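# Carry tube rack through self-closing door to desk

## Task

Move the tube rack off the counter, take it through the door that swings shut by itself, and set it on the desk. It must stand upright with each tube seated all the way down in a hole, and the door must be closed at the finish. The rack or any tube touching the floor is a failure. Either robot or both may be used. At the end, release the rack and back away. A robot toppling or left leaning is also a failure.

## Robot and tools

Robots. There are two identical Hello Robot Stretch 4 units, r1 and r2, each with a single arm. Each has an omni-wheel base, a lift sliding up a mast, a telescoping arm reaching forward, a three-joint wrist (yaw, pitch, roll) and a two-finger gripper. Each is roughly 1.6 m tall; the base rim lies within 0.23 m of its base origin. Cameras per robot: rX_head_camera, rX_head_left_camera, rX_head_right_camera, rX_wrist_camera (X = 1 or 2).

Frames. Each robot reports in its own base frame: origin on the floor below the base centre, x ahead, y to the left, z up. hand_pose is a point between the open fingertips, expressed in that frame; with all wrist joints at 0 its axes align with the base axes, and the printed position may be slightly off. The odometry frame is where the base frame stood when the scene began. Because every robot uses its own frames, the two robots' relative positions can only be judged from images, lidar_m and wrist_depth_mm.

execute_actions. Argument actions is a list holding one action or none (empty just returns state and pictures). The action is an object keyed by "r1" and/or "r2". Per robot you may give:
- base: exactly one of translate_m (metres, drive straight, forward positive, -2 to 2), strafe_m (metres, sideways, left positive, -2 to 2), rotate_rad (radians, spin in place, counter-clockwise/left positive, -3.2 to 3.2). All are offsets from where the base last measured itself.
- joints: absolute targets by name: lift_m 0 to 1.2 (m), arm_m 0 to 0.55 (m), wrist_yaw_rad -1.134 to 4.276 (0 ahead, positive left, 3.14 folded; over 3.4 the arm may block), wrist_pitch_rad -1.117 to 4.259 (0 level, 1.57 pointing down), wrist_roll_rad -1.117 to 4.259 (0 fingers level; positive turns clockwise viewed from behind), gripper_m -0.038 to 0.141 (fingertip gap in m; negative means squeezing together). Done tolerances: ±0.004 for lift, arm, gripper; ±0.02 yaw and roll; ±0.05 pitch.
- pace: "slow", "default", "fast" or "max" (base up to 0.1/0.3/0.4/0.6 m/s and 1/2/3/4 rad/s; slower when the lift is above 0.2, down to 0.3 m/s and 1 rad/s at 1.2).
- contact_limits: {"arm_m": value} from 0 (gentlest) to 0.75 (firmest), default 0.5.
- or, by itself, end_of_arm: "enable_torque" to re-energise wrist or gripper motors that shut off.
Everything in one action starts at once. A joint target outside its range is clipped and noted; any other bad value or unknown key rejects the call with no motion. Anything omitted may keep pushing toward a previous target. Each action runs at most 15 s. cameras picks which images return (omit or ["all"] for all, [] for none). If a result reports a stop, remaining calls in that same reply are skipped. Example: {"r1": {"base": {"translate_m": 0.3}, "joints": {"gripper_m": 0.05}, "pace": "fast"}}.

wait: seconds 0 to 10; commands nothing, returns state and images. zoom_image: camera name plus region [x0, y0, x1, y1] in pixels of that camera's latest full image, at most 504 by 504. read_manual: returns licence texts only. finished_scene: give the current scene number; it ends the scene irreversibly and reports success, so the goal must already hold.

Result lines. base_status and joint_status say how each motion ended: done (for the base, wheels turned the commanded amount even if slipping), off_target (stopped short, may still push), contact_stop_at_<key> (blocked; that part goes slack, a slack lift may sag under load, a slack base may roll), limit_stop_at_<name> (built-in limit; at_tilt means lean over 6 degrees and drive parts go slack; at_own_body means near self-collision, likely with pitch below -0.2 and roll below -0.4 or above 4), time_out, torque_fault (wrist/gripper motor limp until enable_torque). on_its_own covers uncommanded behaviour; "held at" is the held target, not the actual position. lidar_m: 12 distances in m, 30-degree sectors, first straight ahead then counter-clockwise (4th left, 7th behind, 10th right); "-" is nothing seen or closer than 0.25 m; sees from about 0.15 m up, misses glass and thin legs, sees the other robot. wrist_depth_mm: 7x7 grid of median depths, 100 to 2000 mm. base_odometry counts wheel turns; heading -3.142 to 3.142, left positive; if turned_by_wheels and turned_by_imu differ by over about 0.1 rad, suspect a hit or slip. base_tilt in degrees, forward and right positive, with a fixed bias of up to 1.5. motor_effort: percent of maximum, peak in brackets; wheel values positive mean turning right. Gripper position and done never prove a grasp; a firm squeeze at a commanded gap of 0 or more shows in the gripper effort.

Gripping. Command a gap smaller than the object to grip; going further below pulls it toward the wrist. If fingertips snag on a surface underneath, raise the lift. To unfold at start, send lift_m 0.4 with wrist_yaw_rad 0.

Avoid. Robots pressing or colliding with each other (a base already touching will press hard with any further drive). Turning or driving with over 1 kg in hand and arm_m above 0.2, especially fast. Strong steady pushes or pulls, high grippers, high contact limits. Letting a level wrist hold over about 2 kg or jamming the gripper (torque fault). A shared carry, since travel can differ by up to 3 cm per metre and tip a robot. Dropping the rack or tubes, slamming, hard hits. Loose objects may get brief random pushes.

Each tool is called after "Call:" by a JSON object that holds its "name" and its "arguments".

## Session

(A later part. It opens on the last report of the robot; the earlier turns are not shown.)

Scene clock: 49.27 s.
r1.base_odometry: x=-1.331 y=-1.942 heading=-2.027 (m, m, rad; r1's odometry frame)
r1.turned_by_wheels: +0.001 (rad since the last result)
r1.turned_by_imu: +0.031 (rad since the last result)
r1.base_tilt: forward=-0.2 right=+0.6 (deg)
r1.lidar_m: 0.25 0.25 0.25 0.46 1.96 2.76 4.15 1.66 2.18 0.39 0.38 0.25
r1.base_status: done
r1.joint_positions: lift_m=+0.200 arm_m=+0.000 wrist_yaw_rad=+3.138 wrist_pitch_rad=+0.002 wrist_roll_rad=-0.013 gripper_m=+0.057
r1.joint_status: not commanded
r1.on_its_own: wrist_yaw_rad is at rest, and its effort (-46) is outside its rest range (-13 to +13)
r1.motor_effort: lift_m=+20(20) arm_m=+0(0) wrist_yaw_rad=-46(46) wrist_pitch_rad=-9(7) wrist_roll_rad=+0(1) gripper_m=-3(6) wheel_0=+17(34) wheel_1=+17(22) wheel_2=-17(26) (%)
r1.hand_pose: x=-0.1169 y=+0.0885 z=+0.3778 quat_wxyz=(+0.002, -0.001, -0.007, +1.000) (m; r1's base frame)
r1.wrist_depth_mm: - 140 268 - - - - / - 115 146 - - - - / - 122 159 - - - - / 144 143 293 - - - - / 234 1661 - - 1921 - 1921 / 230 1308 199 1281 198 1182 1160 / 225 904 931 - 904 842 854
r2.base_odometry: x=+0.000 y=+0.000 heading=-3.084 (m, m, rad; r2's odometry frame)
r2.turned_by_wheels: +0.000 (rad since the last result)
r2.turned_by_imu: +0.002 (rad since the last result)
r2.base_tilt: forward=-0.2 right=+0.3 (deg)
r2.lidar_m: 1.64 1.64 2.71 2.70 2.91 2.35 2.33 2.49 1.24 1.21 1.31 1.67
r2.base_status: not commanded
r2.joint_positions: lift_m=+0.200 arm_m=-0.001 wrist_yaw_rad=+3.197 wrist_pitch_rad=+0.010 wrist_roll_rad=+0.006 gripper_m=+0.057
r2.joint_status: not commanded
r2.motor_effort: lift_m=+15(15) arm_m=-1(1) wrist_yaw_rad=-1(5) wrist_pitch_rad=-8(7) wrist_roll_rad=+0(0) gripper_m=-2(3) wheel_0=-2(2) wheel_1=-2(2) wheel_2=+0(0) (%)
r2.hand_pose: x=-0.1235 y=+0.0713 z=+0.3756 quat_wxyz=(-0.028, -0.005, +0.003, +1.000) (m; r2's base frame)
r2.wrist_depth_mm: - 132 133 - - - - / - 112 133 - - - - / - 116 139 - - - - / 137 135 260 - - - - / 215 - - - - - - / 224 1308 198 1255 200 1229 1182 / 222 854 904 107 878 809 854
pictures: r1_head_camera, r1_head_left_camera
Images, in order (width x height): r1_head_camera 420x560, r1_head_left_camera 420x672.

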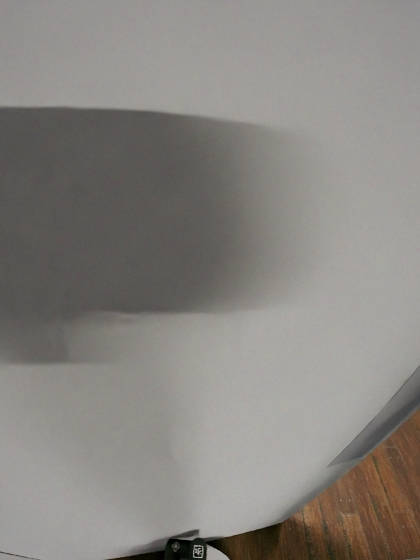

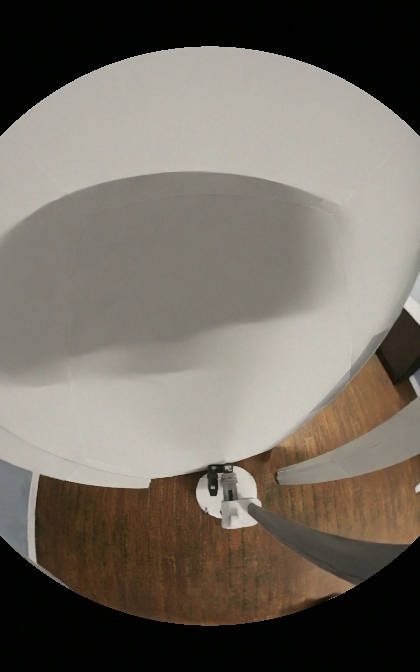

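Call:
{"name": "execute_actions", "arguments": {"actions": [{"r1":{"base":{"translate_m":-0.3}}}], "cameras": []}}

Call:
{"name": "execute_actions", "arguments": {"actions": [{"r1":{"base":{"rotate_rad":-1.54}}}], "cameras": []}}

Call:
{"name": "execute_actions", "arguments": {"actions": [{"r1":{"base":{"strafe_m":0.5},"pace":"slow"}}], "cameras": ["r1_head_left_camera","r1_head_right_camera"]}}

Scene clock: 54.47 s.
r1.base_odometry: x=-1.199 y=-1.673 heading=-2.027 (m, m, rad; r1's odometry frame)
r1.turned_by_wheels: +0.000 (rad since the last result)
r1.turned_by_imu: -0.001 (rad since the last result)
r1.base_tilt: forward=-0.2 right=+0.6 (deg)
r1.lidar_m: 0.38 0.41 0.56 1.29 1.98 2.77 3.80 1.39 2.12 1.04 0.48 0.43
r1.base_status: done
r1.joint_positions: lift_m=+0.200 arm_m=+0.000 wrist_yaw_rad=+3.121 wrist_pitch_rad=+0.002 wrist_roll_rad=-0.013 gripper_m=+0.057
r1.joint_status: not commanded
r1.motor_effort: lift_m=+20(20) arm_m=+0(0) wrist_yaw_rad=+4(46) wrist_pitch_rad=-10(11) wrist_roll_rad=-1(1) gripper_m=-5(3) wheel_0=+0(15) wheel_1=-3(13) wheel_2=+1(18) (%)
r1.hand_pose: x=-0.1154 y=+0.0933 z=+0.3778 quat_wxyz=(+0.010, -0.001, -0.007, +1.000) (m; r1's base frame)
r1.wrist_depth_mm: - 140 - - - - - / - 121 160 - - - - / - 127 172 - - - - / 138 144 - - - - - / 1336 1464 - - 1863 - 1983 / 239 1308 199 1255 198 1182 1118 / 232 891 931 - 904 820 842
r2.base_odometry: x=+0.000 y=+0.000 heading=-3.084 (m, m, rad; r2's odometry frame)
r2.turned_by_wheels: +0.000 (rad since the last result)
r2.turned_by_imu: +0.002 (rad since the last result)
r2.base_tilt: forward=-0.2 right=+0.4 (deg)
r2.lidar_m: 1.58 1.36 2.72 2.70 2.89 2.36 2.34 2.54 1.23 1.21 1.33 1.66
r2.base_status: not commanded
r2.joint_positions: lift_m=+0.200 arm_m=-0.001 wrist_yaw_rad=+3.197 wrist_pitch_rad=+0.010 wrist_roll_rad=+0.006 gripper_m=+0.057
r2.joint_status: not commanded
r2.motor_effort: lift_m=+15(15) arm_m=-1(1) wrist_yaw_rad=-2(1) wrist_pitch_rad=-7(7) wrist_roll_rad=+0(0) gripper_m=-2(3) wheel_0=-2(2) wheel_1=-2(2) wheel_2=+0(0) (%)
r2.hand_pose: x=-0.1235 y=+0.0713 z=+0.3756 quat_wxyz=(-0.028, -0.005, +0.003, +1.000) (m; r2's base frame)
r2.wrist_depth_mm: - 131 133 - - - - / - 112 133 - - - - / - 116 139 - - - - / 137 135 262 - - - - / 215 - - - - - - / 224 1336 198 1255 199 1205 1205 / 221 854 904 107 891 820 854
pictures: none
No camera images: the call's "cameras" was empty. Leave "cameras" out to get every camera's image.

Scene clock: 56.50 s.
r1.base_odometry: x=-1.199 y=-1.673 heading=+2.717 (m, m, rad; r1's odometry frame)
r1.turned_by_wheels: -1.540 (rad since the last result)
r1.turned_by_imu: -1.526 (rad since the last result)
r1.base_tilt: forward=-0.2 right=+0.6 (deg)
r1.lidar_m: 0.93 0.47 0.37 0.35 0.37 0.56 1.65 2.00 2.85 3.70 1.40 2.10
r1.base_status: done
r1.joint_positions: lift_m=+0.200 arm_m=+0.000 wrist_yaw_rad=+3.121 wrist_pitch_rad=+0.002 wrist_roll_rad=-0.013 gripper_m=+0.057
r1.joint_status: not commanded
r1.motor_effort: lift_m=+20(20) arm_m=+0(0) wrist_yaw_rad=+2(2) wrist_pitch_rad=-8(9) wrist_roll_rad=+0(1) gripper_m=-4(4) wheel_0=+1(6) wheel_1=+3(10) wheel_2=+1(9) (%)
r1.hand_pose: x=-0.1153 y=+0.0933 z=+0.3778 quat_wxyz=(+0.010, -0.001, -0.007, +1.000) (m; r1's base frame)
r1.wrist_depth_mm: - 141 1863 1983 1308 661 455 / - 121 160 1921 1366 668 462 / - 127 172 1983 1336 676 473 / 138 144 - - 1430 676 480 / 1808 - - 1921 991 691 480 / 239 1308 199 1255 198 615 477 / 233 878 917 - 854 668 477
r2.base_odometry: x=+0.000 y=+0.000 heading=-3.084 (m, m, rad; r2's odometry frame)
r2.turned_by_wheels: +0.000 (rad since the last result)
r2.turned_by_imu: +0.001 (rad since the last result)
r2.base_tilt: forward=-0.3 right=+0.3 (deg)
r2.lidar_m: 1.63 1.37 2.70 2.70 2.90 2.36 2.33 2.50 1.24 1.19 1.34 1.63
r2.base_status: not commanded
r2.joint_positions: lift_m=+0.200 arm_m=-0.001 wrist_yaw_rad=+3.197 wrist_pitch_rad=+0.010 wrist_roll_rad=+0.006 gripper_m=+0.057
r2.joint_status: not commanded
r2.motor_effort: lift_m=+15(15) arm_m=-1(1) wrist_yaw_rad=-4(2) wrist_pitch_rad=-7(7) wrist_roll_rad=+0(0) gripper_m=-2(7) wheel_0=-2(2) wheel_1=-2(2) wheel_2=+0(0) (%)
r2.hand_pose: x=-0.1235 y=+0.0713 z=+0.3756 quat_wxyz=(-0.028, -0.005, +0.003, +1.000) (m; r2's base frame)
r2.wrist_depth_mm: - 132 133 - - - - / - 112 133 - - - - / - 116 139 - - - - / 137 135 259 - - - - / 216 - - - - - - / 224 1336 198 1255 200 1205 1182 / 222 866 904 108 878 820 842
pictures: none
No camera images: the call's "cameras" was empty. Leave "cameras" out to get every camera's image.

Scene clock: 62.63 s.
r1.base_odometry: x=-1.404 y=-2.127 heading=+2.718 (m, m, rad; r1's odometry frame)
r1.turned_by_wheels: +0.001 (rad since the last result)
r1.turned_by_imu: -0.003 (rad since the last result)
r1.base_tilt: forward=-0.1 right=+0.6 (deg)
r1.lidar_m: 0.44 2.41 0.29 0.25 - 0.25 0.30 0.58 2.80 4.20 1.84 0.43
r1.base_status: done
r1.joint_positions: lift_m=+0.200 arm_m=+0.000 wrist_yaw_rad=+3.121 wrist_pitch_rad=+0.002 wrist_roll_rad=-0.013 gripper_m=+0.057
r1.joint_status: not commanded
r1.motor_effort: lift_m=+20(20) arm_m=+0(0) wrist_yaw_rad=+3(2) wrist_pitch_rad=-7(8) wrist_roll_rad=-1(0) gripper_m=-4(2) wheel_0=-17(29) wheel_1=+24(30) wheel_2=+8(6) (%)
r1.hand_pose: x=-0.1153 y=+0.0934 z=+0.3778 quat_wxyz=(+0.010, -0.001, -0.007, +1.000) (m; r1's base frame)
r1.wrist_depth_mm: - 140 492 382 271 208 - / - 121 160 382 273 211 182 / - 127 172 389 278 213 182 / 138 144 512 394 279 216 183 / 1808 - 691 382 260 216 184 / 239 1308 199 364 197 204 186 / 233 891 707 - 265 211 -
r2.base_odometry: x=+0.000 y=+0.000 heading=-3.084 (m, m, rad; r2's odometry frame)
r2.turned_by_wheels: +0.000 (rad since the last result)
r2.turned_by_imu: +0.002 (rad since the last result)
r2.base_tilt: forward=-0.2 right=+0.3 (deg)
r2.lidar_m: 1.63 1.82 2.72 2.69 2.92 2.34 2.33 2.52 1.23 1.20 1.35 1.65
r2.base_status: not commanded
r2.joint_positions: lift_m=+0.200 arm_m=-0.001 wrist_yaw_rad=+3.197 wrist_pitch_rad=+0.010 wrist_roll_rad=+0.006 gripper_m=+0.057
r2.joint_status: not commanded
r2.motor_effort: lift_m=+15(15) arm_m=-1(1) wrist_yaw_rad=-3(2) wrist_pitch_rad=-7(8) wrist_roll_rad=+0(1) gripper_m=-4(8) wheel_0=-2(1) wheel_1=-2(2) wheel_2=+0(0) (%)
r2.hand_pose: x=-0.1235 y=+0.0713 z=+0.3756 quat_wxyz=(-0.028, -0.005, +0.003, +1.000) (m; r2's base frame)
r2.wrist_depth_mm: - 132 133 - - - - / - 112 133 - - - - / - 116 139 - - - - / 137 135 260 - - - - / 215 - - - - - - / 223 1336 198 1255 199 1229 1205 / 222 866 917 107 878 820 854
pictures: r1_head_left_camera, r1_head_right_camera
Images, in order (width x height): r1_head_left_camera 420x672, r1_head_right_camera 420x672.

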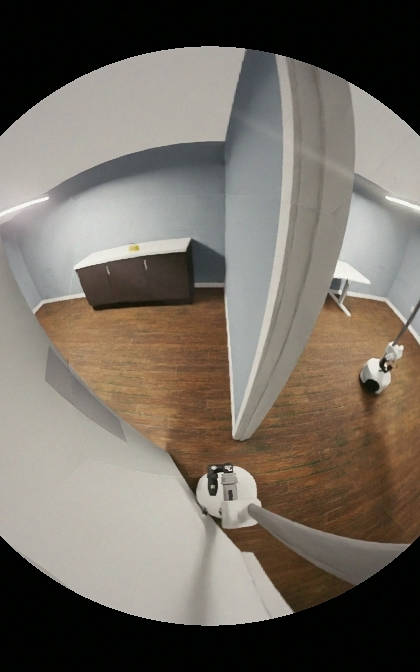

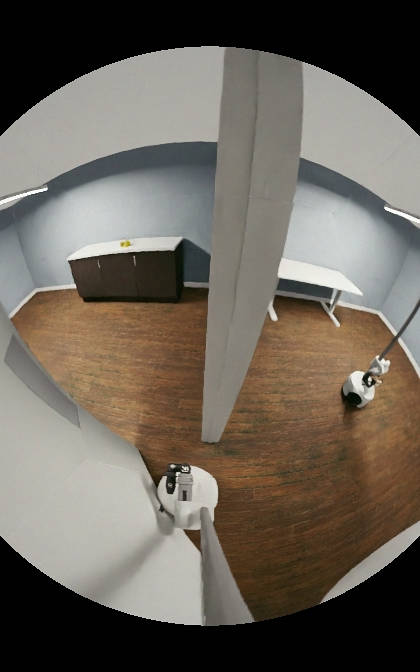

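Call:
{"name": "execute_actions", "arguments": {"actions": [{"r1":{"base":{"strafe_m":0.5},"pace":"slow"}}], "cameras": ["r1_head_left_camera","r1_head_right_camera"]}}

Scene clock: 71.63 s.
r1.base_odometry: x=-1.288 y=-1.812 heading=+1.782 (m, m, rad; r1's odometry frame)
r1.turned_by_wheels: -0.936 (rad since the last result)
r1.turned_by_imu: -0.933 (rad since the last result)
r1.base_tilt: forward=-0.2 right=+0.7 (deg)
r1.lidar_m: 1.52 2.11 0.41 0.25 0.25 - 0.25 0.39 1.69 2.09 3.32 1.57
r1.base_status: strafe_m contact_stop (by the wheels' count: -0.299 of +0.500)
r1.joint_positions: lift_m=+0.200 arm_m=+0.000 wrist_yaw_rad=+3.121 wrist_pitch_rad=+0.002 wrist_roll_rad=-0.013 gripper_m=+0.057
r1.joint_status: not commanded
r1.on_its_own: the wheels are slack since a contact_stop
r1.motor_effort: lift_m=+20(20) arm_m=+0(0) wrist_yaw_rad=+2(5) wrist_pitch_rad=-9(8) wrist_roll_rad=+1(0) gripper_m=-2(3) wheel_0=+0(24) wheel_1=+0(35) wheel_2=+0(13) (%)
r1.hand_pose: x=-0.1153 y=+0.0934 z=+0.3778 quat_wxyz=(+0.010, -0.001, -0.007, +1.000) (m; r1's base frame)
r1.wrist_depth_mm: - 140 351 309 259 221 200 / - 121 160 314 262 224 201 / - 127 172 319 265 225 203 / 138 144 362 320 266 227 205 / 654 549 407 317 256 229 207 / 238 569 198 310 198 221 207 / 233 585 424 - 260 225 208
r2.base_odometry: x=+0.000 y=+0.000 heading=-3.084 (m, m, rad; r2's odometry frame)
r2.turned_by_wheels: +0.000 (rad since the last result)
r2.turned_by_imu: +0.003 (rad since the last result)
r2.base_tilt: forward=-0.2 right=+0.4 (deg)
r2.lidar_m: 1.55 1.52 2.70 2.70 2.92 2.34 2.33 2.50 1.24 1.20 1.33 1.66
r2.base_status: not commanded
r2.joint_positions: lift_m=+0.200 arm_m=-0.001 wrist_yaw_rad=+3.197 wrist_pitch_rad=+0.010 wrist_roll_rad=+0.006 gripper_m=+0.057
r2.joint_status: not commanded
r2.motor_effort: lift_m=+15(15) arm_m=-1(1) wrist_yaw_rad=-2(3) wrist_pitch_rad=-8(7) wrist_roll_rad=-1(1) gripper_m=-3(1) wheel_0=-2(2) wheel_1=-2(2) wheel_2=+0(0) (%)
r2.hand_pose: x=-0.1235 y=+0.0713 z=+0.3756 quat_wxyz=(-0.028, -0.005, +0.003, +1.000) (m; r2's base frame)
r2.wrist_depth_mm: - 132 133 - - - - / - 112 133 - - - - / - 116 139 - - - - / 137 135 260 - - - - / 215 - - - - - - / 224 1336 198 1255 199 1229 1205 / 222 854 904 107 878 809 854
pictures: r1_head_left_camera, r1_head_right_camera
Images, in order (width x height): r1_head_left_camera 420x672, r1_head_right_camera 420x672.

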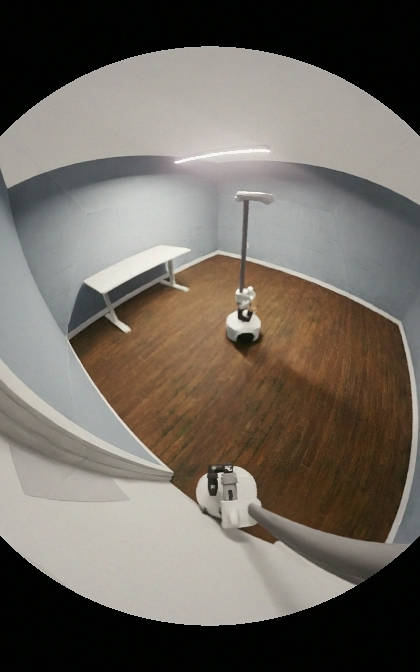

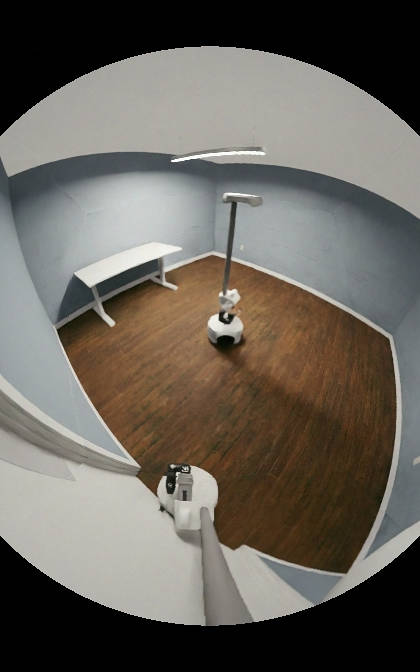

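Call:
{"name": "execute_actions", "arguments": {"actions": [{"r1":{"base":{"translate_m":-0.3},"pace":"slow"}}], "cameras": ["r1_head_left_camera","r1_head_right_camera"]}}

Scene clock: 79.53 s.
r1.base_odometry: x=-1.226 y=-2.104 heading=+1.780 (m, m, rad; r1's odometry frame)
r1.turned_by_wheels: -0.001 (rad since the last result)
r1.turned_by_imu: -0.020 (rad since the last result)
r1.base_tilt: forward=-0.1 right=+0.6 (deg)
r1.lidar_m: 1.83 0.55 0.54 0.59 0.27 0.25 - 0.25 0.34 1.89 2.92 2.01
r1.base_status: done
r1.joint_positions: lift_m=+0.200 arm_m=+0.000 wrist_yaw_rad=+3.121 wrist_pitch_rad=+0.002 wrist_roll_rad=-0.013 gripper_m=+0.057
r1.joint_status: not commanded
r1.motor_effort: lift_m=+20(20) arm_m=+0(0) wrist_yaw_rad=+4(4) wrist_pitch_rad=-9(9) wrist_roll_rad=+0(1) gripper_m=-3(3) wheel_0=-13(24) wheel_1=-26(31) wheel_2=+22(37) (%)
r1.hand_pose: x=-0.1153 y=+0.0934 z=+0.3778 quat_wxyz=(+0.010, -0.001, -0.007, +1.000) (m; r1's base frame)
r1.wrist_depth_mm: - 141 319 315 306 294 289 / - 121 160 317 307 298 290 / - 127 172 317 309 300 293 / 138 144 325 319 312 301 296 / 351 345 334 322 310 303 296 / 239 349 200 320 198 303 298 / 232 349 342 - 315 304 300
r2.base_odometry: x=+0.000 y=+0.000 heading=-3.084 (m, m, rad; r2's odometry frame)
r2.turned_by_wheels: +0.000 (rad since the last result)
r2.turned_by_imu: +0.003 (rad since the last result)
r2.base_tilt: forward=-0.1 right=+0.4 (deg)
r2.lidar_m: 1.63 1.79 2.74 2.69 2.91 2.36 2.33 2.51 1.21 1.22 1.35 1.66
r2.base_status: not commanded
r2.joint_positions: lift_m=+0.200 arm_m=-0.001 wrist_yaw_rad=+3.197 wrist_pitch_rad=+0.010 wrist_roll_rad=+0.006 gripper_m=+0.057
r2.joint_status: not commanded
r2.motor_effort: lift_m=+15(15) arm_m=-1(1) wrist_yaw_rad=-4(2) wrist_pitch_rad=-7(7) wrist_roll_rad=+0(0) gripper_m=-4(6) wheel_0=-2(1) wheel_1=-2(2) wheel_2=+0(0) (%)
r2.hand_pose: x=-0.1235 y=+0.0713 z=+0.3756 quat_wxyz=(-0.028, -0.005, +0.003, +1.000) (m; r2's base frame)
r2.wrist_depth_mm: - 132 133 - - - - / - 112 133 - - - - / - 116 139 - - - - / 137 135 259 - - - - / 215 - - - - - - / 223 1308 198 1255 199 1205 1182 / 222 854 917 107 878 809 842
pictures: r1_head_left_camera, r1_head_right_camera
Images, in order (width x height): r1_head_left_camera 420x672, r1_head_right_camera 420x672.

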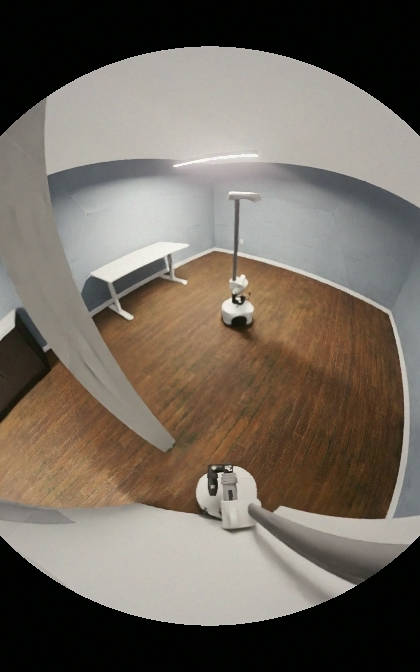

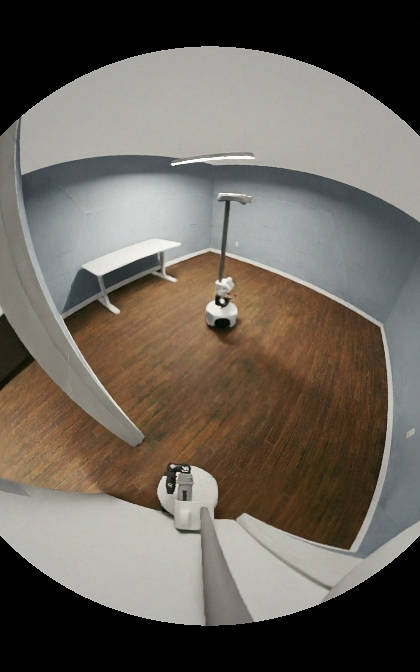

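Call:
{"name": "execute_actions", "arguments": {"actions": [{"r1":{"base":{"strafe_m":0.25},"pace":"slow"}}], "cameras": []}}

Call:
{"name": "execute_actions", "arguments": {"actions": [{"r1":{"base":{"translate_m":-0.2},"pace":"slow"}}], "cameras": ["r1_head_left_camera","r1_head_right_camera"]}}

Scene clock: 85.80 s.
r1.base_odometry: x=-1.470 y=-2.156 heading=+1.781 (m, m, rad; r1's odometry frame)
r1.turned_by_wheels: +0.001 (rad since the last result)
r1.turned_by_imu: -0.002 (rad since the last result)
r1.base_tilt: forward=-0.2 right=+0.7 (deg)
r1.lidar_m: 1.89 0.39 1.28 2.43 0.25 0.25 - 0.25 0.32 2.06 3.26 1.87
r1.base_status: done
r1.joint_positions: lift_m=+0.200 arm_m=+0.000 wrist_yaw_rad=+3.121 wrist_pitch_rad=+0.002 wrist_roll_rad=-0.013 gripper_m=+0.057
r1.joint_status: not commanded
r1.motor_effort: lift_m=+20(20) arm_m=+0(0) wrist_yaw_rad=+3(4) wrist_pitch_rad=-7(9) wrist_roll_rad=-1(1) gripper_m=-3(3) wheel_0=-12(22) wheel_1=+9(22) wheel_2=+15(28) (%)
r1.hand_pose: x=-0.1153 y=+0.0934 z=+0.3778 quat_wxyz=(+0.010, -0.001, -0.007, +1.000) (m; r1's base frame)
r1.wrist_depth_mm: - 141 320 319 310 304 297 / - 121 160 319 312 306 300 / - 127 172 320 317 309 303 / 138 144 327 324 317 309 304 / 343 340 332 327 317 312 307 / 239 343 198 325 198 312 309 / 233 345 336 - 320 315 310
r2.base_odometry: x=+0.000 y=+0.000 heading=-3.084 (m, m, rad; r2's odometry frame)
r2.turned_by_wheels: +0.000 (rad since the last result)
r2.turned_by_imu: +0.002 (rad since the last result)
r2.base_tilt: forward=-0.2 right=+0.3 (deg)
r2.lidar_m: 1.64 1.86 2.73 2.71 2.88 2.35 2.33 2.53 1.22 1.21 1.35 1.65
r2.base_status: not commanded
r2.joint_positions: lift_m=+0.200 arm_m=-0.001 wrist_yaw_rad=+3.197 wrist_pitch_rad=+0.010 wrist_roll_rad=+0.006 gripper_m=+0.057
r2.joint_status: not commanded
r2.motor_effort: lift_m=+15(15) arm_m=-1(1) wrist_yaw_rad=-1(4) wrist_pitch_rad=-7(8) wrist_roll_rad=-1(0) gripper_m=-5(3) wheel_0=-2(2) wheel_1=-2(2) wheel_2=+0(0) (%)
r2.hand_pose: x=-0.1235 y=+0.0713 z=+0.3756 quat_wxyz=(-0.028, -0.005, +0.003, +1.000) (m; r2's base frame)
r2.wrist_depth_mm: - 131 133 - - - - / - 112 133 - - - - / - 116 139 - - - - / 137 135 260 - - - - / 215 - - - - - - / 223 1308 198 1281 200 1205 1205 / 222 854 904 107 891 820 854
pictures: none
No camera images: the call's "cameras" was empty. Leave "cameras" out to get every camera's image.

Scene clock: 89.07 s.
r1.base_odometry: x=-1.429 y=-2.351 heading=+1.781 (m, m, rad; r1's odometry frame)
r1.turned_by_wheels: +0.000 (rad since the last result)
r1.turned_by_imu: +0.000 (rad since the last result)
r1.base_tilt: forward=-0.2 right=+0.7 (deg)
r1.lidar_m: 0.60 0.56 2.35 2.59 0.42 0.25 0.25 - 0.25 0.40 3.05 2.06
r1.base_status: done
r1.joint_positions: lift_m=+0.200 arm_m=+0.000 wrist_yaw_rad=+3.121 wrist_pitch_rad=+0.002 wrist_roll_rad=-0.013 gripper_m=+0.057
r1.joint_status: not commanded
r1.motor_effort: lift_m=+20(20) arm_m=+0(0) wrist_yaw_rad=+3(4) wrist_pitch_rad=-10(8) wrist_roll_rad=+0(1) gripper_m=-3(1) wheel_0=-6(15) wheel_1=-9(29) wheel_2=+16(28) (%)
r1.hand_pose: x=-0.1153 y=+0.0934 z=+0.3778 quat_wxyz=(+0.010, -0.001, -0.007, +1.000) (m; r1's base frame)
r1.wrist_depth_mm: - 140 329 349 373 397 421 / - 121 160 347 373 399 427 / - 127 172 353 375 402 427 / 138 144 329 355 377 402 427 / 301 319 334 355 373 407 433 / 239 319 199 351 198 410 436 / 232 317 336 - 389 407 442
r2.base_odometry: x=+0.000 y=+0.000 heading=-3.084 (m, m, rad; r2's odometry frame)
r2.turned_by_wheels: +0.000 (rad since the last result)
r2.turned_by_imu: +0.001 (rad since the last result)
r2.base_tilt: forward=-0.1 right=+0.3 (deg)
r2.lidar_m: 1.64 2.04 2.72 2.71 2.89 2.35 2.33 2.53 1.25 1.20 1.33 1.64
r2.base_status: not commanded
r2.joint_positions: lift_m=+0.200 arm_m=-0.001 wrist_yaw_rad=+3.197 wrist_pitch_rad=+0.010 wrist_roll_rad=+0.006 gripper_m=+0.057
r2.joint_status: not commanded
r2.motor_effort: lift_m=+15(15) arm_m=-1(1) wrist_yaw_rad=+1(3) wrist_pitch_rad=-7(7) wrist_roll_rad=+0(1) gripper_m=-3(5) wheel_0=-1(2) wheel_1=-2(2) wheel_2=+0(0) (%)
r2.hand_pose: x=-0.1235 y=+0.0713 z=+0.3756 quat_wxyz=(-0.028, -0.005, +0.003, +1.000) (m; r2's base frame)
r2.wrist_depth_mm: - 131 133 - - - - / - 112 133 - - - - / - 116 139 - - - - / 137 135 259 - - - - / 215 - - - - - - / 224 1308 198 1281 199 1229 1182 / 221 866 917 107 878 809 854
pictures: r1_head_left_camera, r1_head_right_camera
Images, in order (width x height): r1_head_left_camera 420x672, r1_head_right_camera 420x672.

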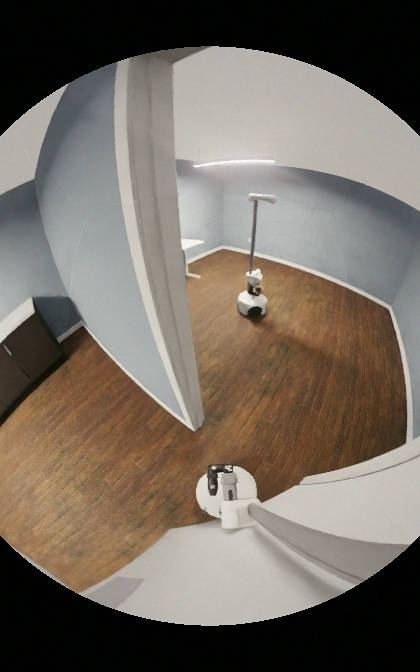

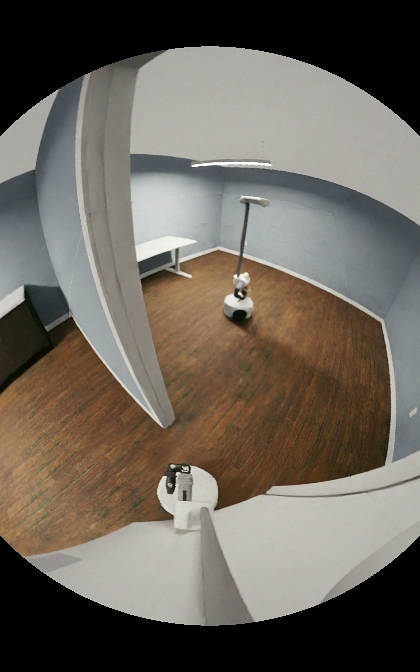

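Call:
{"name": "execute_actions", "arguments": {"actions": [{"r1":{"base":{"strafe_m":0.3},"pace":"slow"}}], "cameras": []}}

Call:
{"name": "execute_actions", "arguments": {"actions": [{"r1":{"base":{"rotate_rad":0.6},"pace":"slow"}}], "cameras": []}}

Call:
{"name": "execute_actions", "arguments": {"actions": [{"r1":{"base":{"translate_m":-0.25},"pace":"slow"}}], "cameras": ["r1_head_left_camera","r1_head_right_camera"]}}

Scene clock: 94.80 s.
r1.base_odometry: x=-1.722 y=-2.413 heading=+1.782 (m, m, rad; r1's odometry frame)
r1.turned_by_wheels: +0.000 (rad since the last result)
r1.turned_by_imu: -0.004 (rad since the last result)
r1.base_tilt: forward=-0.2 right=+0.6 (deg)
r1.lidar_m: 0.51 0.81 2.11 2.32 4.20 0.25 - 0.25 0.25 0.48 3.44 2.16
r1.base_status: done
r1.joint_positions: lift_m=+0.200 arm_m=+0.000 wrist_yaw_rad=+3.121 wrist_pitch_rad=+0.002 wrist_roll_rad=-0.013 gripper_m=+0.057
r1.joint_status: not commanded
r1.motor_effort: lift_m=+20(20) arm_m=+0(0) wrist_yaw_rad=+2(4) wrist_pitch_rad=-8(8) wrist_roll_rad=+1(0) gripper_m=-3(4) wheel_0=-5(11) wheel_1=-1(7) wheel_2=+9(16) (%)
r1.hand_pose: x=-0.1153 y=+0.0934 z=+0.3778 quat_wxyz=(+0.010, -0.001, -0.007, +1.000) (m; r1's base frame)
r1.wrist_depth_mm: - 141 325 338 - - - / - 121 160 338 - - - / - 127 172 340 - - - / 138 144 329 342 - - - / 310 320 329 343 355 - 1921 / 239 324 200 343 198 1182 1138 / 233 320 334 - 904 842 854
r2.base_odometry: x=+0.000 y=+0.000 heading=-3.084 (m, m, rad; r2's odometry frame)
r2.turned_by_wheels: +0.000 (rad since the last result)
r2.turned_by_imu: +0.002 (rad since the last result)
r2.base_tilt: forward=-0.2 right=+0.3 (deg)
r2.lidar_m: 1.63 2.18 2.73 2.70 2.90 2.35 2.32 2.52 1.26 1.21 1.33 1.63
r2.base_status: not commanded
r2.joint_positions: lift_m=+0.200 arm_m=-0.001 wrist_yaw_rad=+3.197 wrist_pitch_rad=+0.010 wrist_roll_rad=+0.006 gripper_m=+0.057
r2.joint_status: not commanded
r2.motor_effort: lift_m=+15(15) arm_m=-1(1) wrist_yaw_rad=-2(2) wrist_pitch_rad=-8(8) wrist_roll_rad=+0(1) gripper_m=+0(5) wheel_0=-1(1) wheel_1=-2(3) wheel_2=+0(0) (%)
r2.hand_pose: x=-0.1235 y=+0.0713 z=+0.3756 quat_wxyz=(-0.028, -0.005, +0.003, +1.000) (m; r2's base frame)
r2.wrist_depth_mm: - 132 133 - - - - / - 112 133 - - - - / - 116 139 - - - - / 137 135 260 - - - - / 214 - - - - - - / 224 1308 198 1255 199 1229 1182 / 221 866 891 107 891 820 854
pictures: none
No camera images: the call's "cameras" was empty. Leave "cameras" out to get every camera's image.

Scene clock: 96.63 s.
r1.base_odometry: x=-1.722 y=-2.413 heading=+2.381 (m, m, rad; r1's odometry frame)
r1.turned_by_wheels: +0.599 (rad since the last result)
r1.turned_by_imu: +0.592 (rad since the last result)
r1.base_tilt: forward=-0.1 right=+0.7 (deg)
r1.lidar_m: 0.88 2.11 2.39 4.15 0.25 3.76 0.25 0.27 0.57 3.84 0.56 0.52
r1.base_status: done
r1.joint_positions: lift_m=+0.200 arm_m=+0.000 wrist_yaw_rad=+3.121 wrist_pitch_rad=+0.002 wrist_roll_rad=-0.013 gripper_m=+0.057
r1.joint_status: not commanded
r1.motor_effort: lift_m=+20(20) arm_m=+0(0) wrist_yaw_rad=+4(3) wrist_pitch_rad=-9(7) wrist_roll_rad=-1(1) gripper_m=-2(2) wheel_0=-10(10) wheel_1=-9(20) wheel_2=+5(4) (%)
r1.hand_pose: x=-0.1153 y=+0.0934 z=+0.3778 quat_wxyz=(+0.010, -0.001, -0.007, +1.000) (m; r1's base frame)
r1.wrist_depth_mm: - 141 314 296 266 243 229 / - 121 160 300 270 244 232 / - 127 172 301 271 247 234 / 138 144 324 303 273 249 236 / 430 394 343 301 267 251 236 / 240 399 199 300 198 245 238 / 232 407 351 - 272 249 238
r2.base_odometry: x=+0.000 y=+0.000 heading=-3.084 (m, m, rad; r2's odometry frame)
r2.turned_by_wheels: +0.000 (rad since the last result)
r2.turned_by_imu: +0.001 (rad since the last result)
r2.base_tilt: forward=-0.2 right=+0.3 (deg)
r2.lidar_m: 1.62 2.20 2.72 2.70 2.90 2.34 2.33 2.51 1.24 1.20 1.33 1.65
r2.base_status: not commanded
r2.joint_positions: lift_m=+0.200 arm_m=-0.001 wrist_yaw_rad=+3.197 wrist_pitch_rad=+0.010 wrist_roll_rad=+0.006 gripper_m=+0.057
r2.joint_status: not commanded
r2.motor_effort: lift_m=+15(15) arm_m=-1(1) wrist_yaw_rad=+0(3) wrist_pitch_rad=-7(7) wrist_roll_rad=+0(0) gripper_m=+1(3) wheel_0=-1(2) wheel_1=-2(2) wheel_2=+0(0) (%)
r2.hand_pose: x=-0.1235 y=+0.0713 z=+0.3756 quat_wxyz=(-0.028, -0.005, +0.003, +1.000) (m; r2's base frame)
r2.wrist_depth_mm: - 132 133 - - - - / - 112 133 - - - - / - 116 139 - - - - / 137 135 260 - - - - / 215 - - - - - - / 224 1308 198 1281 199 1229 1182 / 222 854 904 107 891 820 854
pictures: none
No camera images: the call's "cameras" was empty. Leave "cameras" out to get every camera's image.

Scene clock: 100.40 s.
r1.base_odometry: x=-1.542 y=-2.585 heading=+2.380 (m, m, rad; r1's odometry frame)
r1.turned_by_wheels: -0.001 (rad since the last result)
r1.turned_by_imu: -0.001 (rad since the last result)
r1.base_tilt: forward=-0.2 right=+0.7 (deg)
r1.lidar_m: 1.02 2.34 2.69 4.09 0.27 0.25 - 0.25 0.32 3.40 2.30 0.74
r1.base_status: done
r1.joint_positions: lift_m=+0.200 arm_m=+0.000 wrist_yaw_rad=+3.121 wrist_pitch_rad=+0.002 wrist_roll_rad=-0.013 gripper_m=+0.057
r1.joint_status: not commanded
r1.motor_effort: lift_m=+20(20) arm_m=+0(0) wrist_yaw_rad=+5(4) wrist_pitch_rad=-7(8) wrist_roll_rad=+2(0) gripper_m=-3(5) wheel_0=-8(12) wheel_1=-14(16) wheel_2=+11(18) (%)
r1.hand_pose: x=-0.1153 y=+0.0934 z=+0.3778 quat_wxyz=(+0.010, -0.001, -0.007, +1.000) (m; r1's base frame)
r1.wrist_depth_mm: - 141 320 315 306 298 291 / - 121 160 317 309 301 293 / - 127 172 317 312 301 296 / 138 144 327 322 314 306 297 / 347 343 332 324 312 307 300 / 239 345 200 324 198 306 303 / 233 349 338 - 319 309 304
r2.base_odometry: x=+0.000 y=+0.000 heading=-3.084 (m, m, rad; r2's odometry frame)
r2.turned_by_wheels: +0.000 (rad since the last result)
r2.turned_by_imu: +0.001 (rad since the last result)
r2.base_tilt: forward=-0.3 right=+0.3 (deg)
r2.lidar_m: 1.63 2.17 2.71 2.69 2.94 2.36 2.34 2.50 1.24 1.20 1.31 1.66
r2.base_status: not commanded
r2.joint_positions: lift_m=+0.200 arm_m=-0.001 wrist_yaw_rad=+3.197 wrist_pitch_rad=+0.010 wrist_roll_rad=+0.006 gripper_m=+0.057
r2.joint_status: not commanded
r2.motor_effort: lift_m=+15(15) arm_m=-1(1) wrist_yaw_rad=-1(1) wrist_pitch_rad=-8(7) wrist_roll_rad=+0(0) gripper_m=-4(2) wheel_0=-2(2) wheel_1=-2(2) wheel_2=+0(0) (%)
r2.hand_pose: x=-0.1235 y=+0.0713 z=+0.3756 quat_wxyz=(-0.028, -0.005, +0.003, +1.000) (m; r2's base frame)
r2.wrist_depth_mm: - 132 133 - - - - / - 112 133 - - - - / - 116 139 - - - - / 137 135 260 - - - - / 215 - - - - - - / 224 1308 198 1255 199 1229 1205 / 222 866 904 107 878 820 842
pictures: r1_head_left_camera, r1_head_right_camera
Images, in order (width x height): r1_head_left_camera 420x672, r1_head_right_camera 420x672.

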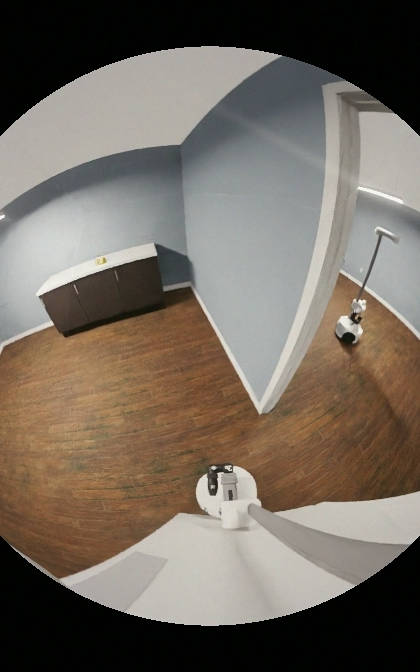

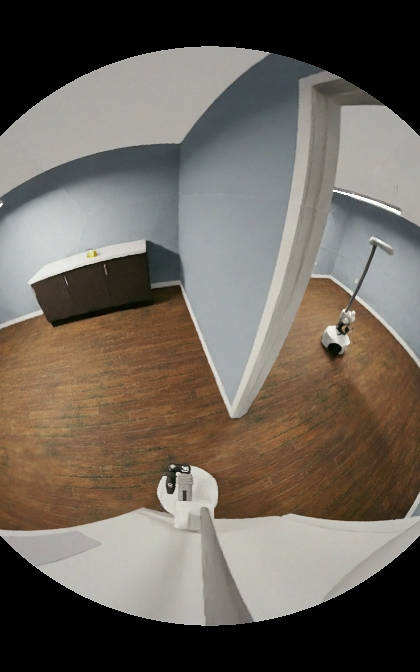

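Call:
{"name": "execute_actions", "arguments": {"actions": [{"r1":{"base":{"translate_m":-0.3},"pace":"slow"}}], "cameras": ["r1_head_left_camera","r1_head_right_camera"]}}

Scene clock: 106.63 s.
r1.base_odometry: x=-1.325 y=-2.792 heading=+2.380 (m, m, rad; r1's odometry frame)
r1.turned_by_wheels: +0.000 (rad since the last result)
r1.turned_by_imu: -0.001 (rad since the last result)
r1.base_tilt: forward=-0.2 right=+0.6 (deg)
r1.lidar_m: 1.20 2.62 2.98 4.01 3.17 0.25 0.25 - 0.25 0.37 2.49 1.00
r1.base_status: done
r1.joint_positions: lift_m=+0.200 arm_m=+0.000 wrist_yaw_rad=+3.121 wrist_pitch_rad=+0.002 wrist_roll_rad=-0.013 gripper_m=+0.057
r1.joint_status: not commanded
r1.motor_effort: lift_m=+20(20) arm_m=+0(0) wrist_yaw_rad=+4(4) wrist_pitch_rad=-7(7) wrist_roll_rad=+0(0) gripper_m=-3(4) wheel_0=-2(11) wheel_1=-5(22) wheel_2=+11(14) (%)
r1.hand_pose: x=-0.1153 y=+0.0934 z=+0.3778 quat_wxyz=(+0.010, -0.001, -0.007, +1.000) (m; r1's base frame)
r1.wrist_depth_mm: - 141 334 362 392 430 - / - 121 160 362 397 430 - / - 127 172 364 394 430 - / 138 144 334 368 399 439 - / 298 317 336 368 389 436 1921 / 239 319 200 362 198 439 1138 / 233 310 340 - 413 439 854
r2.base_odometry: x=+0.000 y=+0.000 heading=-3.084 (m, m, rad; r2's odometry frame)
r2.turned_by_wheels: +0.000 (rad since the last result)
r2.turned_by_imu: +0.002 (rad since the last result)
r2.base_tilt: forward=-0.2 right=+0.3 (deg)
r2.lidar_m: 1.64 2.19 2.70 2.72 2.90 2.35 2.34 2.49 1.24 1.21 1.32 1.65
r2.base_status: not commanded
r2.joint_positions: lift_m=+0.200 arm_m=-0.001 wrist_yaw_rad=+3.197 wrist_pitch_rad=+0.010 wrist_roll_rad=+0.006 gripper_m=+0.057
r2.joint_status: not commanded
r2.motor_effort: lift_m=+15(15) arm_m=-1(1) wrist_yaw_rad=-1(0) wrist_pitch_rad=-7(7) wrist_roll_rad=+0(1) gripper_m=-4(3) wheel_0=-2(2) wheel_1=-2(2) wheel_2=+0(0) (%)
r2.hand_pose: x=-0.1235 y=+0.0713 z=+0.3756 quat_wxyz=(-0.028, -0.005, +0.003, +1.000) (m; r2's base frame)
r2.wrist_depth_mm: - 132 133 - - - - / - 112 133 - - - - / - 116 139 - - - - / 137 135 260 - - - - / 215 - - - - - - / 224 1281 198 1308 199 1229 1182 / 222 878 917 107 891 820 854
pictures: r1_head_left_camera, r1_head_right_camera
Images, in order (width x height): r1_head_left_camera 420x672, r1_head_right_camera 420x672.

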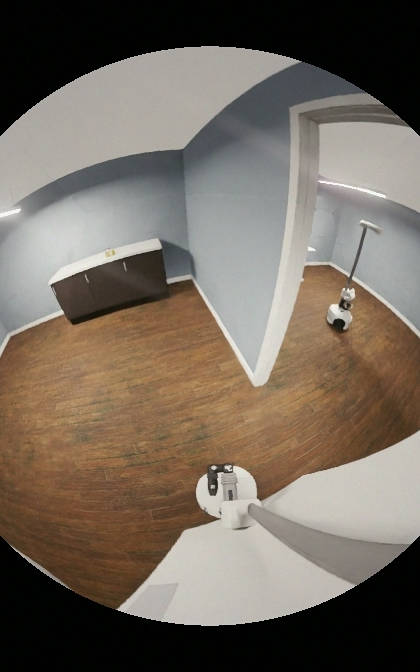

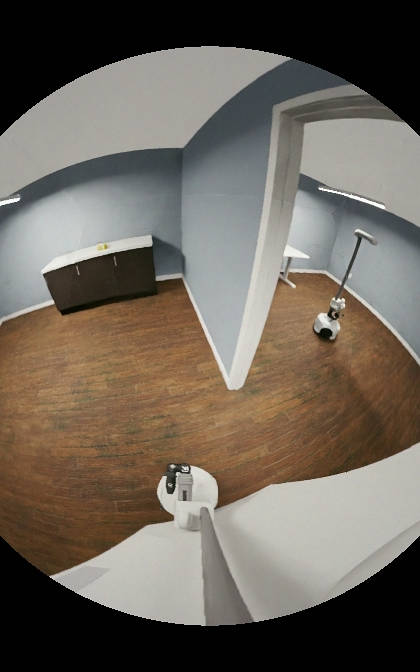

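Call:
{"name": "execute_actions", "arguments": {"actions": [{"r2":{"base":{"strafe_m":0.75},"pace":"fast"}}], "cameras": ["r2_head_camera","r2_head_left_camera"]}}

Scene clock: 112.50 s.
r1.base_odometry: x=-1.325 y=-2.792 heading=+2.380 (m, m, rad; r1's odometry frame)
r1.turned_by_wheels: +0.000 (rad since the last result)
r1.turned_by_imu: -0.002 (rad since the last result)
r1.base_tilt: forward=-0.1 right=+0.6 (deg)
r1.lidar_m: 1.20 2.63 2.97 4.01 3.17 0.25 0.25 - 0.25 0.37 2.35 1.01
r1.base_status: not commanded
r1.joint_positions: lift_m=+0.200 arm_m=+0.000 wrist_yaw_rad=+3.121 wrist_pitch_rad=+0.002 wrist_roll_rad=-0.013 gripper_m=+0.057
r1.joint_status: not commanded
r1.motor_effort: lift_m=+20(20) arm_m=+0(0) wrist_yaw_rad=+4(5) wrist_pitch_rad=-9(7) wrist_roll_rad=+0(0) gripper_m=-4(2) wheel_0=-2(2) wheel_1=-5(5) wheel_2=+10(10) (%)
r1.hand_pose: x=-0.1153 y=+0.0934 z=+0.3778 quat_wxyz=(+0.010, -0.001, -0.007, +1.000) (m; r1's base frame)
r1.wrist_depth_mm: - 141 336 362 392 430 - / - 121 160 362 394 433 - / - 127 172 364 394 433 - / 138 144 334 366 397 436 - / 298 319 338 368 387 436 1983 / 238 319 198 362 198 439 1160 / 234 312 338 - 413 442 842
r2.base_odometry: x=+0.043 y=-0.749 heading=-3.084 (m, m, rad; r2's odometry frame)
r2.turned_by_wheels: +0.000 (rad since the last result)
r2.turned_by_imu: +0.002 (rad since the last result)
r2.base_tilt: forward=-0.2 right=+0.2 (deg)
r2.lidar_m: 1.88 1.96 1.96 1.95 2.15 2.23 2.19 2.42 2.01 1.97 2.15 1.78
r2.base_status: done
r2.joint_positions: lift_m=+0.200 arm_m=-0.001 wrist_yaw_rad=+3.197 wrist_pitch_rad=+0.010 wrist_roll_rad=+0.006 gripper_m=+0.057
r2.joint_status: not commanded
r2.motor_effort: lift_m=+15(15) arm_m=-1(1) wrist_yaw_rad=-3(2) wrist_pitch_rad=-7(7) wrist_roll_rad=+0(0) gripper_m=-3(2) wheel_0=+1(13) wheel_1=+0(14) wheel_2=+0(1) (%)
r2.hand_pose: x=-0.1235 y=+0.0713 z=+0.3756 quat_wxyz=(-0.028, -0.005, +0.003, +1.000) (m; r2's base frame)
r2.wrist_depth_mm: - 131 133 - - - - / - 112 133 - - - - / - 116 139 - - - - / 137 135 260 - - - - / 215 - - - - - - / 224 1308 198 1281 199 1229 1205 / 223 866 904 108 878 809 854
pictures: r2_head_camera, r2_head_left_camera
Images, in order (width x height): r2_head_camera 420x560, r2_head_left_camera 420x672.

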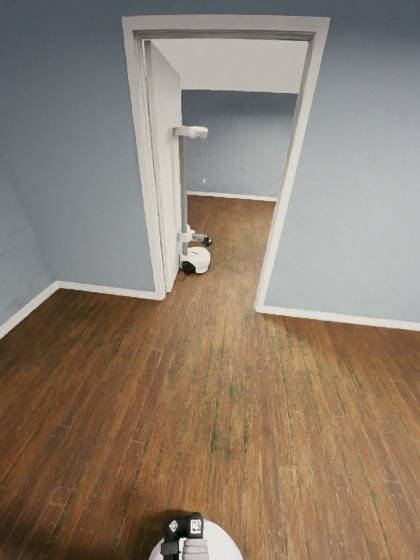

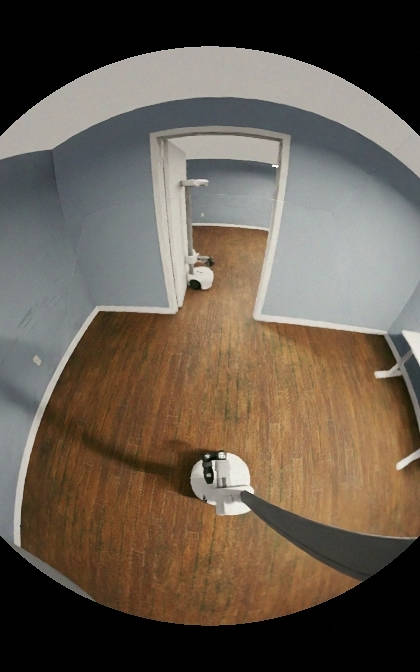

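Call:
{"name": "execute_actions", "arguments": {"actions": [{"r2":{"base":{"translate_m":1.0},"pace":"fast"}}], "cameras": []}}

Call:
{"name": "execute_actions", "arguments": {"actions": [{"r2":{"base":{"rotate_rad":-0.14}}}], "cameras": ["r2_head_camera","r2_head_left_camera"]}}

Scene clock: 118.63 s.
r1.base_odometry: x=-1.325 y=-2.792 heading=+2.380 (m, m, rad; r1's odometry frame)
r1.turned_by_wheels: +0.000 (rad since the last result)
r1.turned_by_imu: -0.002 (rad since the last result)
r1.base_tilt: forward=-0.1 right=+0.6 (deg)
r1.lidar_m: 1.19 2.63 2.98 4.01 3.16 0.25 0.25 - 0.25 0.34 1.36 0.99
r1.base_status: not commanded
r1.joint_positions: lift_m=+0.200 arm_m=+0.000 wrist_yaw_rad=+3.121 wrist_pitch_rad=+0.002 wrist_roll_rad=-0.013 gripper_m=+0.057
r1.joint_status: not commanded
r1.motor_effort: lift_m=+20(20) arm_m=+0(0) wrist_yaw_rad=+3(4) wrist_pitch_rad=-8(9) wrist_roll_rad=+0(1) gripper_m=-4(3) wheel_0=-2(2) wheel_1=-5(5) wheel_2=+10(10) (%)
r1.hand_pose: x=-0.1153 y=+0.0934 z=+0.3778 quat_wxyz=(+0.010, -0.001, -0.007, +1.000) (m; r1's base frame)
r1.wrist_depth_mm: - 141 334 359 392 430 - / - 121 160 364 392 433 - / - 127 172 364 397 433 - / 138 144 332 366 399 436 - / 298 317 338 366 387 442 1983 / 240 319 199 364 198 439 1138 / 232 312 340 - 413 439 842
r2.base_odometry: x=-0.955 y=-0.807 heading=-3.084 (m, m, rad; r2's odometry frame)
r2.turned_by_wheels: +0.000 (rad since the last result)
r2.turned_by_imu: -0.001 (rad since the last result)
r2.base_tilt: forward=-0.2 right=+0.4 (deg)
r2.lidar_m: 1.25 0.93 1.37 1.78 2.00 3.13 3.19 3.50 2.14 1.98 0.96 0.90
r2.base_status: done
r2.joint_positions: lift_m=+0.200 arm_m=-0.001 wrist_yaw_rad=+3.197 wrist_pitch_rad=+0.010 wrist_roll_rad=+0.006 gripper_m=+0.057
r2.joint_status: not commanded
r2.motor_effort: lift_m=+15(15) arm_m=-1(1) wrist_yaw_rad=-2(1) wrist_pitch_rad=-7(8) wrist_roll_rad=-1(0) gripper_m=-4(6) wheel_0=-1(11) wheel_1=+1(9) wheel_2=+1(13) (%)
r2.hand_pose: x=-0.1235 y=+0.0713 z=+0.3756 quat_wxyz=(-0.028, -0.005, +0.003, +1.000) (m; r2's base frame)
r2.wrist_depth_mm: - 131 133 - - - - / - 112 133 - - - - / - 116 139 - - - - / 137 135 260 - - - - / 216 - - - - - - / 224 1308 198 1281 199 1205 1205 / 222 854 917 107 891 809 854
pictures: none
No camera images: the call's "cameras" was empty. Leave "cameras" out to get every camera's image.

Scene clock: 119.43 s.
r1.base_odometry: x=-1.325 y=-2.792 heading=+2.380 (m, m, rad; r1's odometry frame)
r1.turned_by_wheels: +0.000 (rad since the last result)
r1.turned_by_imu: +0.000 (rad since the last result)
r1.base_tilt: forward=-0.2 right=+0.6 (deg)
r1.lidar_m: 1.20 2.63 3.00 4.00 3.16 0.25 0.25 - 0.25 0.34 1.37 1.01
r1.base_status: not commanded
r1.joint_positions: lift_m=+0.200 arm_m=+0.000 wrist_yaw_rad=+3.121 wrist_pitch_rad=+0.002 wrist_roll_rad=-0.013 gripper_m=+0.057
r1.joint_status: not commanded
r1.motor_effort: lift_m=+20(20) arm_m=+0(0) wrist_yaw_rad=+2(4) wrist_pitch_rad=-8(9) wrist_roll_rad=-1(0) gripper_m=-3(4) wheel_0=-2(2) wheel_1=-5(5) wheel_2=+9(10) (%)
r1.hand_pose: x=-0.1153 y=+0.0934 z=+0.3778 quat_wxyz=(+0.010, -0.001, -0.007, +1.000) (m; r1's base frame)
r1.wrist_depth_mm: - 141 332 359 392 430 - / - 121 160 364 394 430 - / - 127 172 364 397 433 - / 138 144 334 368 394 436 - / 297 319 338 370 389 439 1921 / 239 319 199 364 198 442 1160 / 232 312 340 - 415 439 854
r2.base_odometry: x=-0.955 y=-0.807 heading=+3.060 (m, m, rad; r2's odometry frame)
r2.turned_by_wheels: -0.140 (rad since the last result)
r2.turned_by_imu: -0.143 (rad since the last result)
r2.base_tilt: forward=-0.2 right=+0.4 (deg)
r2.lidar_m: 1.37 0.96 1.16 1.79 1.89 2.64 3.24 3.33 2.20 2.08 1.12 0.91
r2.base_status: done
r2.joint_positions: lift_m=+0.200 arm_m=-0.001 wrist_yaw_rad=+3.197 wrist_pitch_rad=+0.010 wrist_roll_rad=+0.006 gripper_m=+0.057
r2.joint_status: not commanded
r2.motor_effort: lift_m=+15(15) arm_m=-1(1) wrist_yaw_rad=+0(1) wrist_pitch_rad=-8(8) wrist_roll_rad=-1(1) gripper_m=-4(3) wheel_0=+0(5) wheel_1=+4(7) wheel_2=+2(7) (%)
r2.hand_pose: x=-0.1235 y=+0.0713 z=+0.3756 quat_wxyz=(-0.028, -0.005, +0.003, +1.000) (m; r2's base frame)
r2.wrist_depth_mm: - 132 133 - - - - / - 112 133 - - - - / - 116 139 - - - - / 137 135 260 - - - - / 215 - - - - - - / 224 1308 198 1281 199 1229 1205 / 222 866 904 107 878 820 842
pictures: r2_head_camera, r2_head_left_camera
Images, in order (width x height): r2_head_camera 420x560, r2_head_left_camera 420x672.

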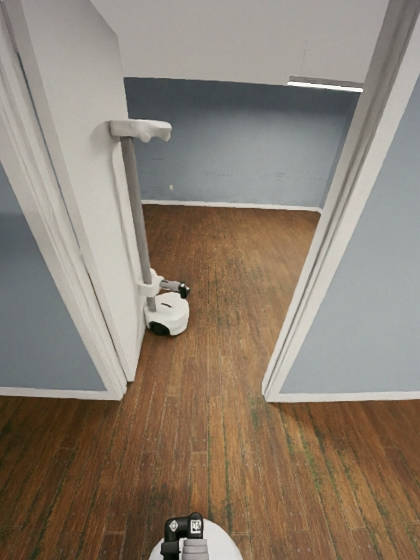

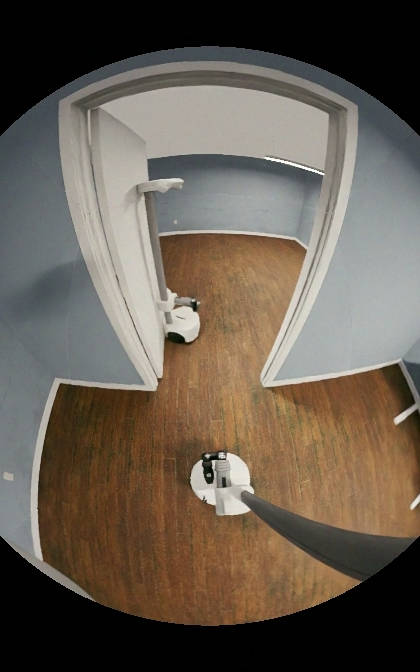

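Call:
{"name": "execute_actions", "arguments": {"actions": [{"r1":{"base":{"translate_m":-0.25},"pace":"slow"},"r2":{"base":{"strafe_m":-0.07},"pace":"slow"}}], "cameras": ["r2_head_camera","r1_head_left_camera"]}}

Scene clock: 124.87 s.
r1.base_odometry: x=-1.227 y=-2.928 heading=+2.364 (m, m, rad; r1's odometry frame)
r1.turned_by_wheels: -0.016 (rad since the last result)
r1.turned_by_imu: -0.034 (rad since the last result)
r1.base_tilt: forward=-0.1 right=+0.6 (deg)
r1.lidar_m: 1.28 2.75 3.07 3.94 3.07 0.30 0.25 - 0.25 0.26 1.49 1.15
r1.base_status: translate_m contact_stop (by the wheels' count: -0.165 of -0.250)
r1.joint_positions: lift_m=+0.200 arm_m=+0.000 wrist_yaw_rad=+3.121 wrist_pitch_rad=+0.002 wrist_roll_rad=-0.013 gripper_m=+0.057
r1.joint_status: not commanded
r1.on_its_own: the wheels are slack since a contact_stop
r1.motor_effort: lift_m=+23(23) arm_m=+0(0) wrist_yaw_rad=+4(2) wrist_pitch_rad=-10(8) wrist_roll_rad=+0(0) gripper_m=-4(3) wheel_0=+0(11) wheel_1=+0(25) wheel_2=-1(37) (%)
r1.hand_pose: x=-0.1153 y=+0.0934 z=+0.3776 quat_wxyz=(+0.010, -0.001, -0.007, +1.000) (m; r1's base frame)
r1.wrist_depth_mm: - 140 362 413 1661 1863 1921 / - 121 160 413 1661 1808 1921 / - 127 172 413 1661 1808 1983 / 138 144 353 413 1708 1808 - / 296 325 357 415 455 1808 1921 / 239 325 200 402 198 1138 1160 / 232 315 359 - 854 831 854
r2.base_odometry: x=-0.950 y=-0.737 heading=+3.060 (m, m, rad; r2's odometry frame)
r2.turned_by_wheels: +0.000 (rad since the last result)
r2.turned_by_imu: +0.002 (rad since the last result)
r2.base_tilt: forward=-0.3 right=+0.1 (deg)
r2.lidar_m: 1.50 0.98 1.16 1.88 1.96 2.74 3.23 3.34 2.12 2.03 1.09 0.87
r2.base_status: done
r2.joint_positions: lift_m=+0.200 arm_m=-0.001 wrist_yaw_rad=+3.197 wrist_pitch_rad=+0.010 wrist_roll_rad=+0.006 gripper_m=+0.057
r2.joint_status: not commanded
r2.motor_effort: lift_m=+15(15) arm_m=-1(1) wrist_yaw_rad=-1(1) wrist_pitch_rad=-7(7) wrist_roll_rad=-1(0) gripper_m=-3(4) wheel_0=+4(10) wheel_1=-5(9) wheel_2=+0(4) (%)
r2.hand_pose: x=-0.1235 y=+0.0713 z=+0.3756 quat_wxyz=(-0.028, -0.005, +0.003, +1.000) (m; r2's base frame)
r2.wrist_depth_mm: - 131 133 - - - - / - 112 133 - - - - / - 116 139 - - - - / 137 135 260 - - - - / 215 - - - - - - / 224 1336 198 1281 199 1205 1182 / 222 854 917 107 878 820 854
pictures: r1_head_left_camera, r2_head_camera
Images, in order (width x height): r1_head_left_camera 420x672, r2_head_camera 420x560.

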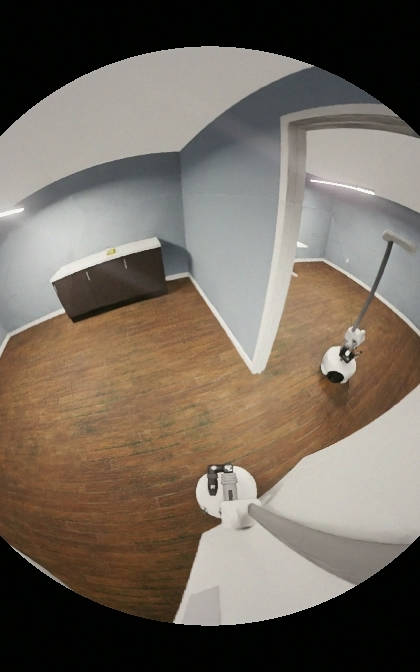

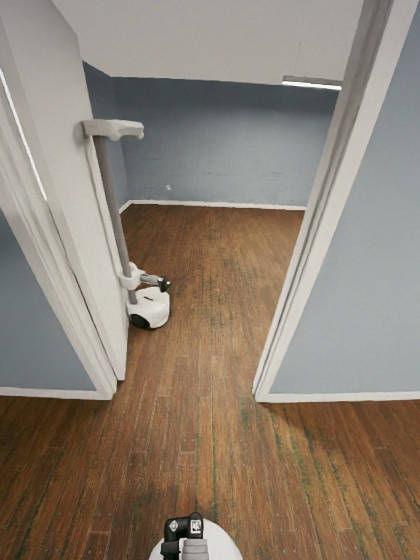

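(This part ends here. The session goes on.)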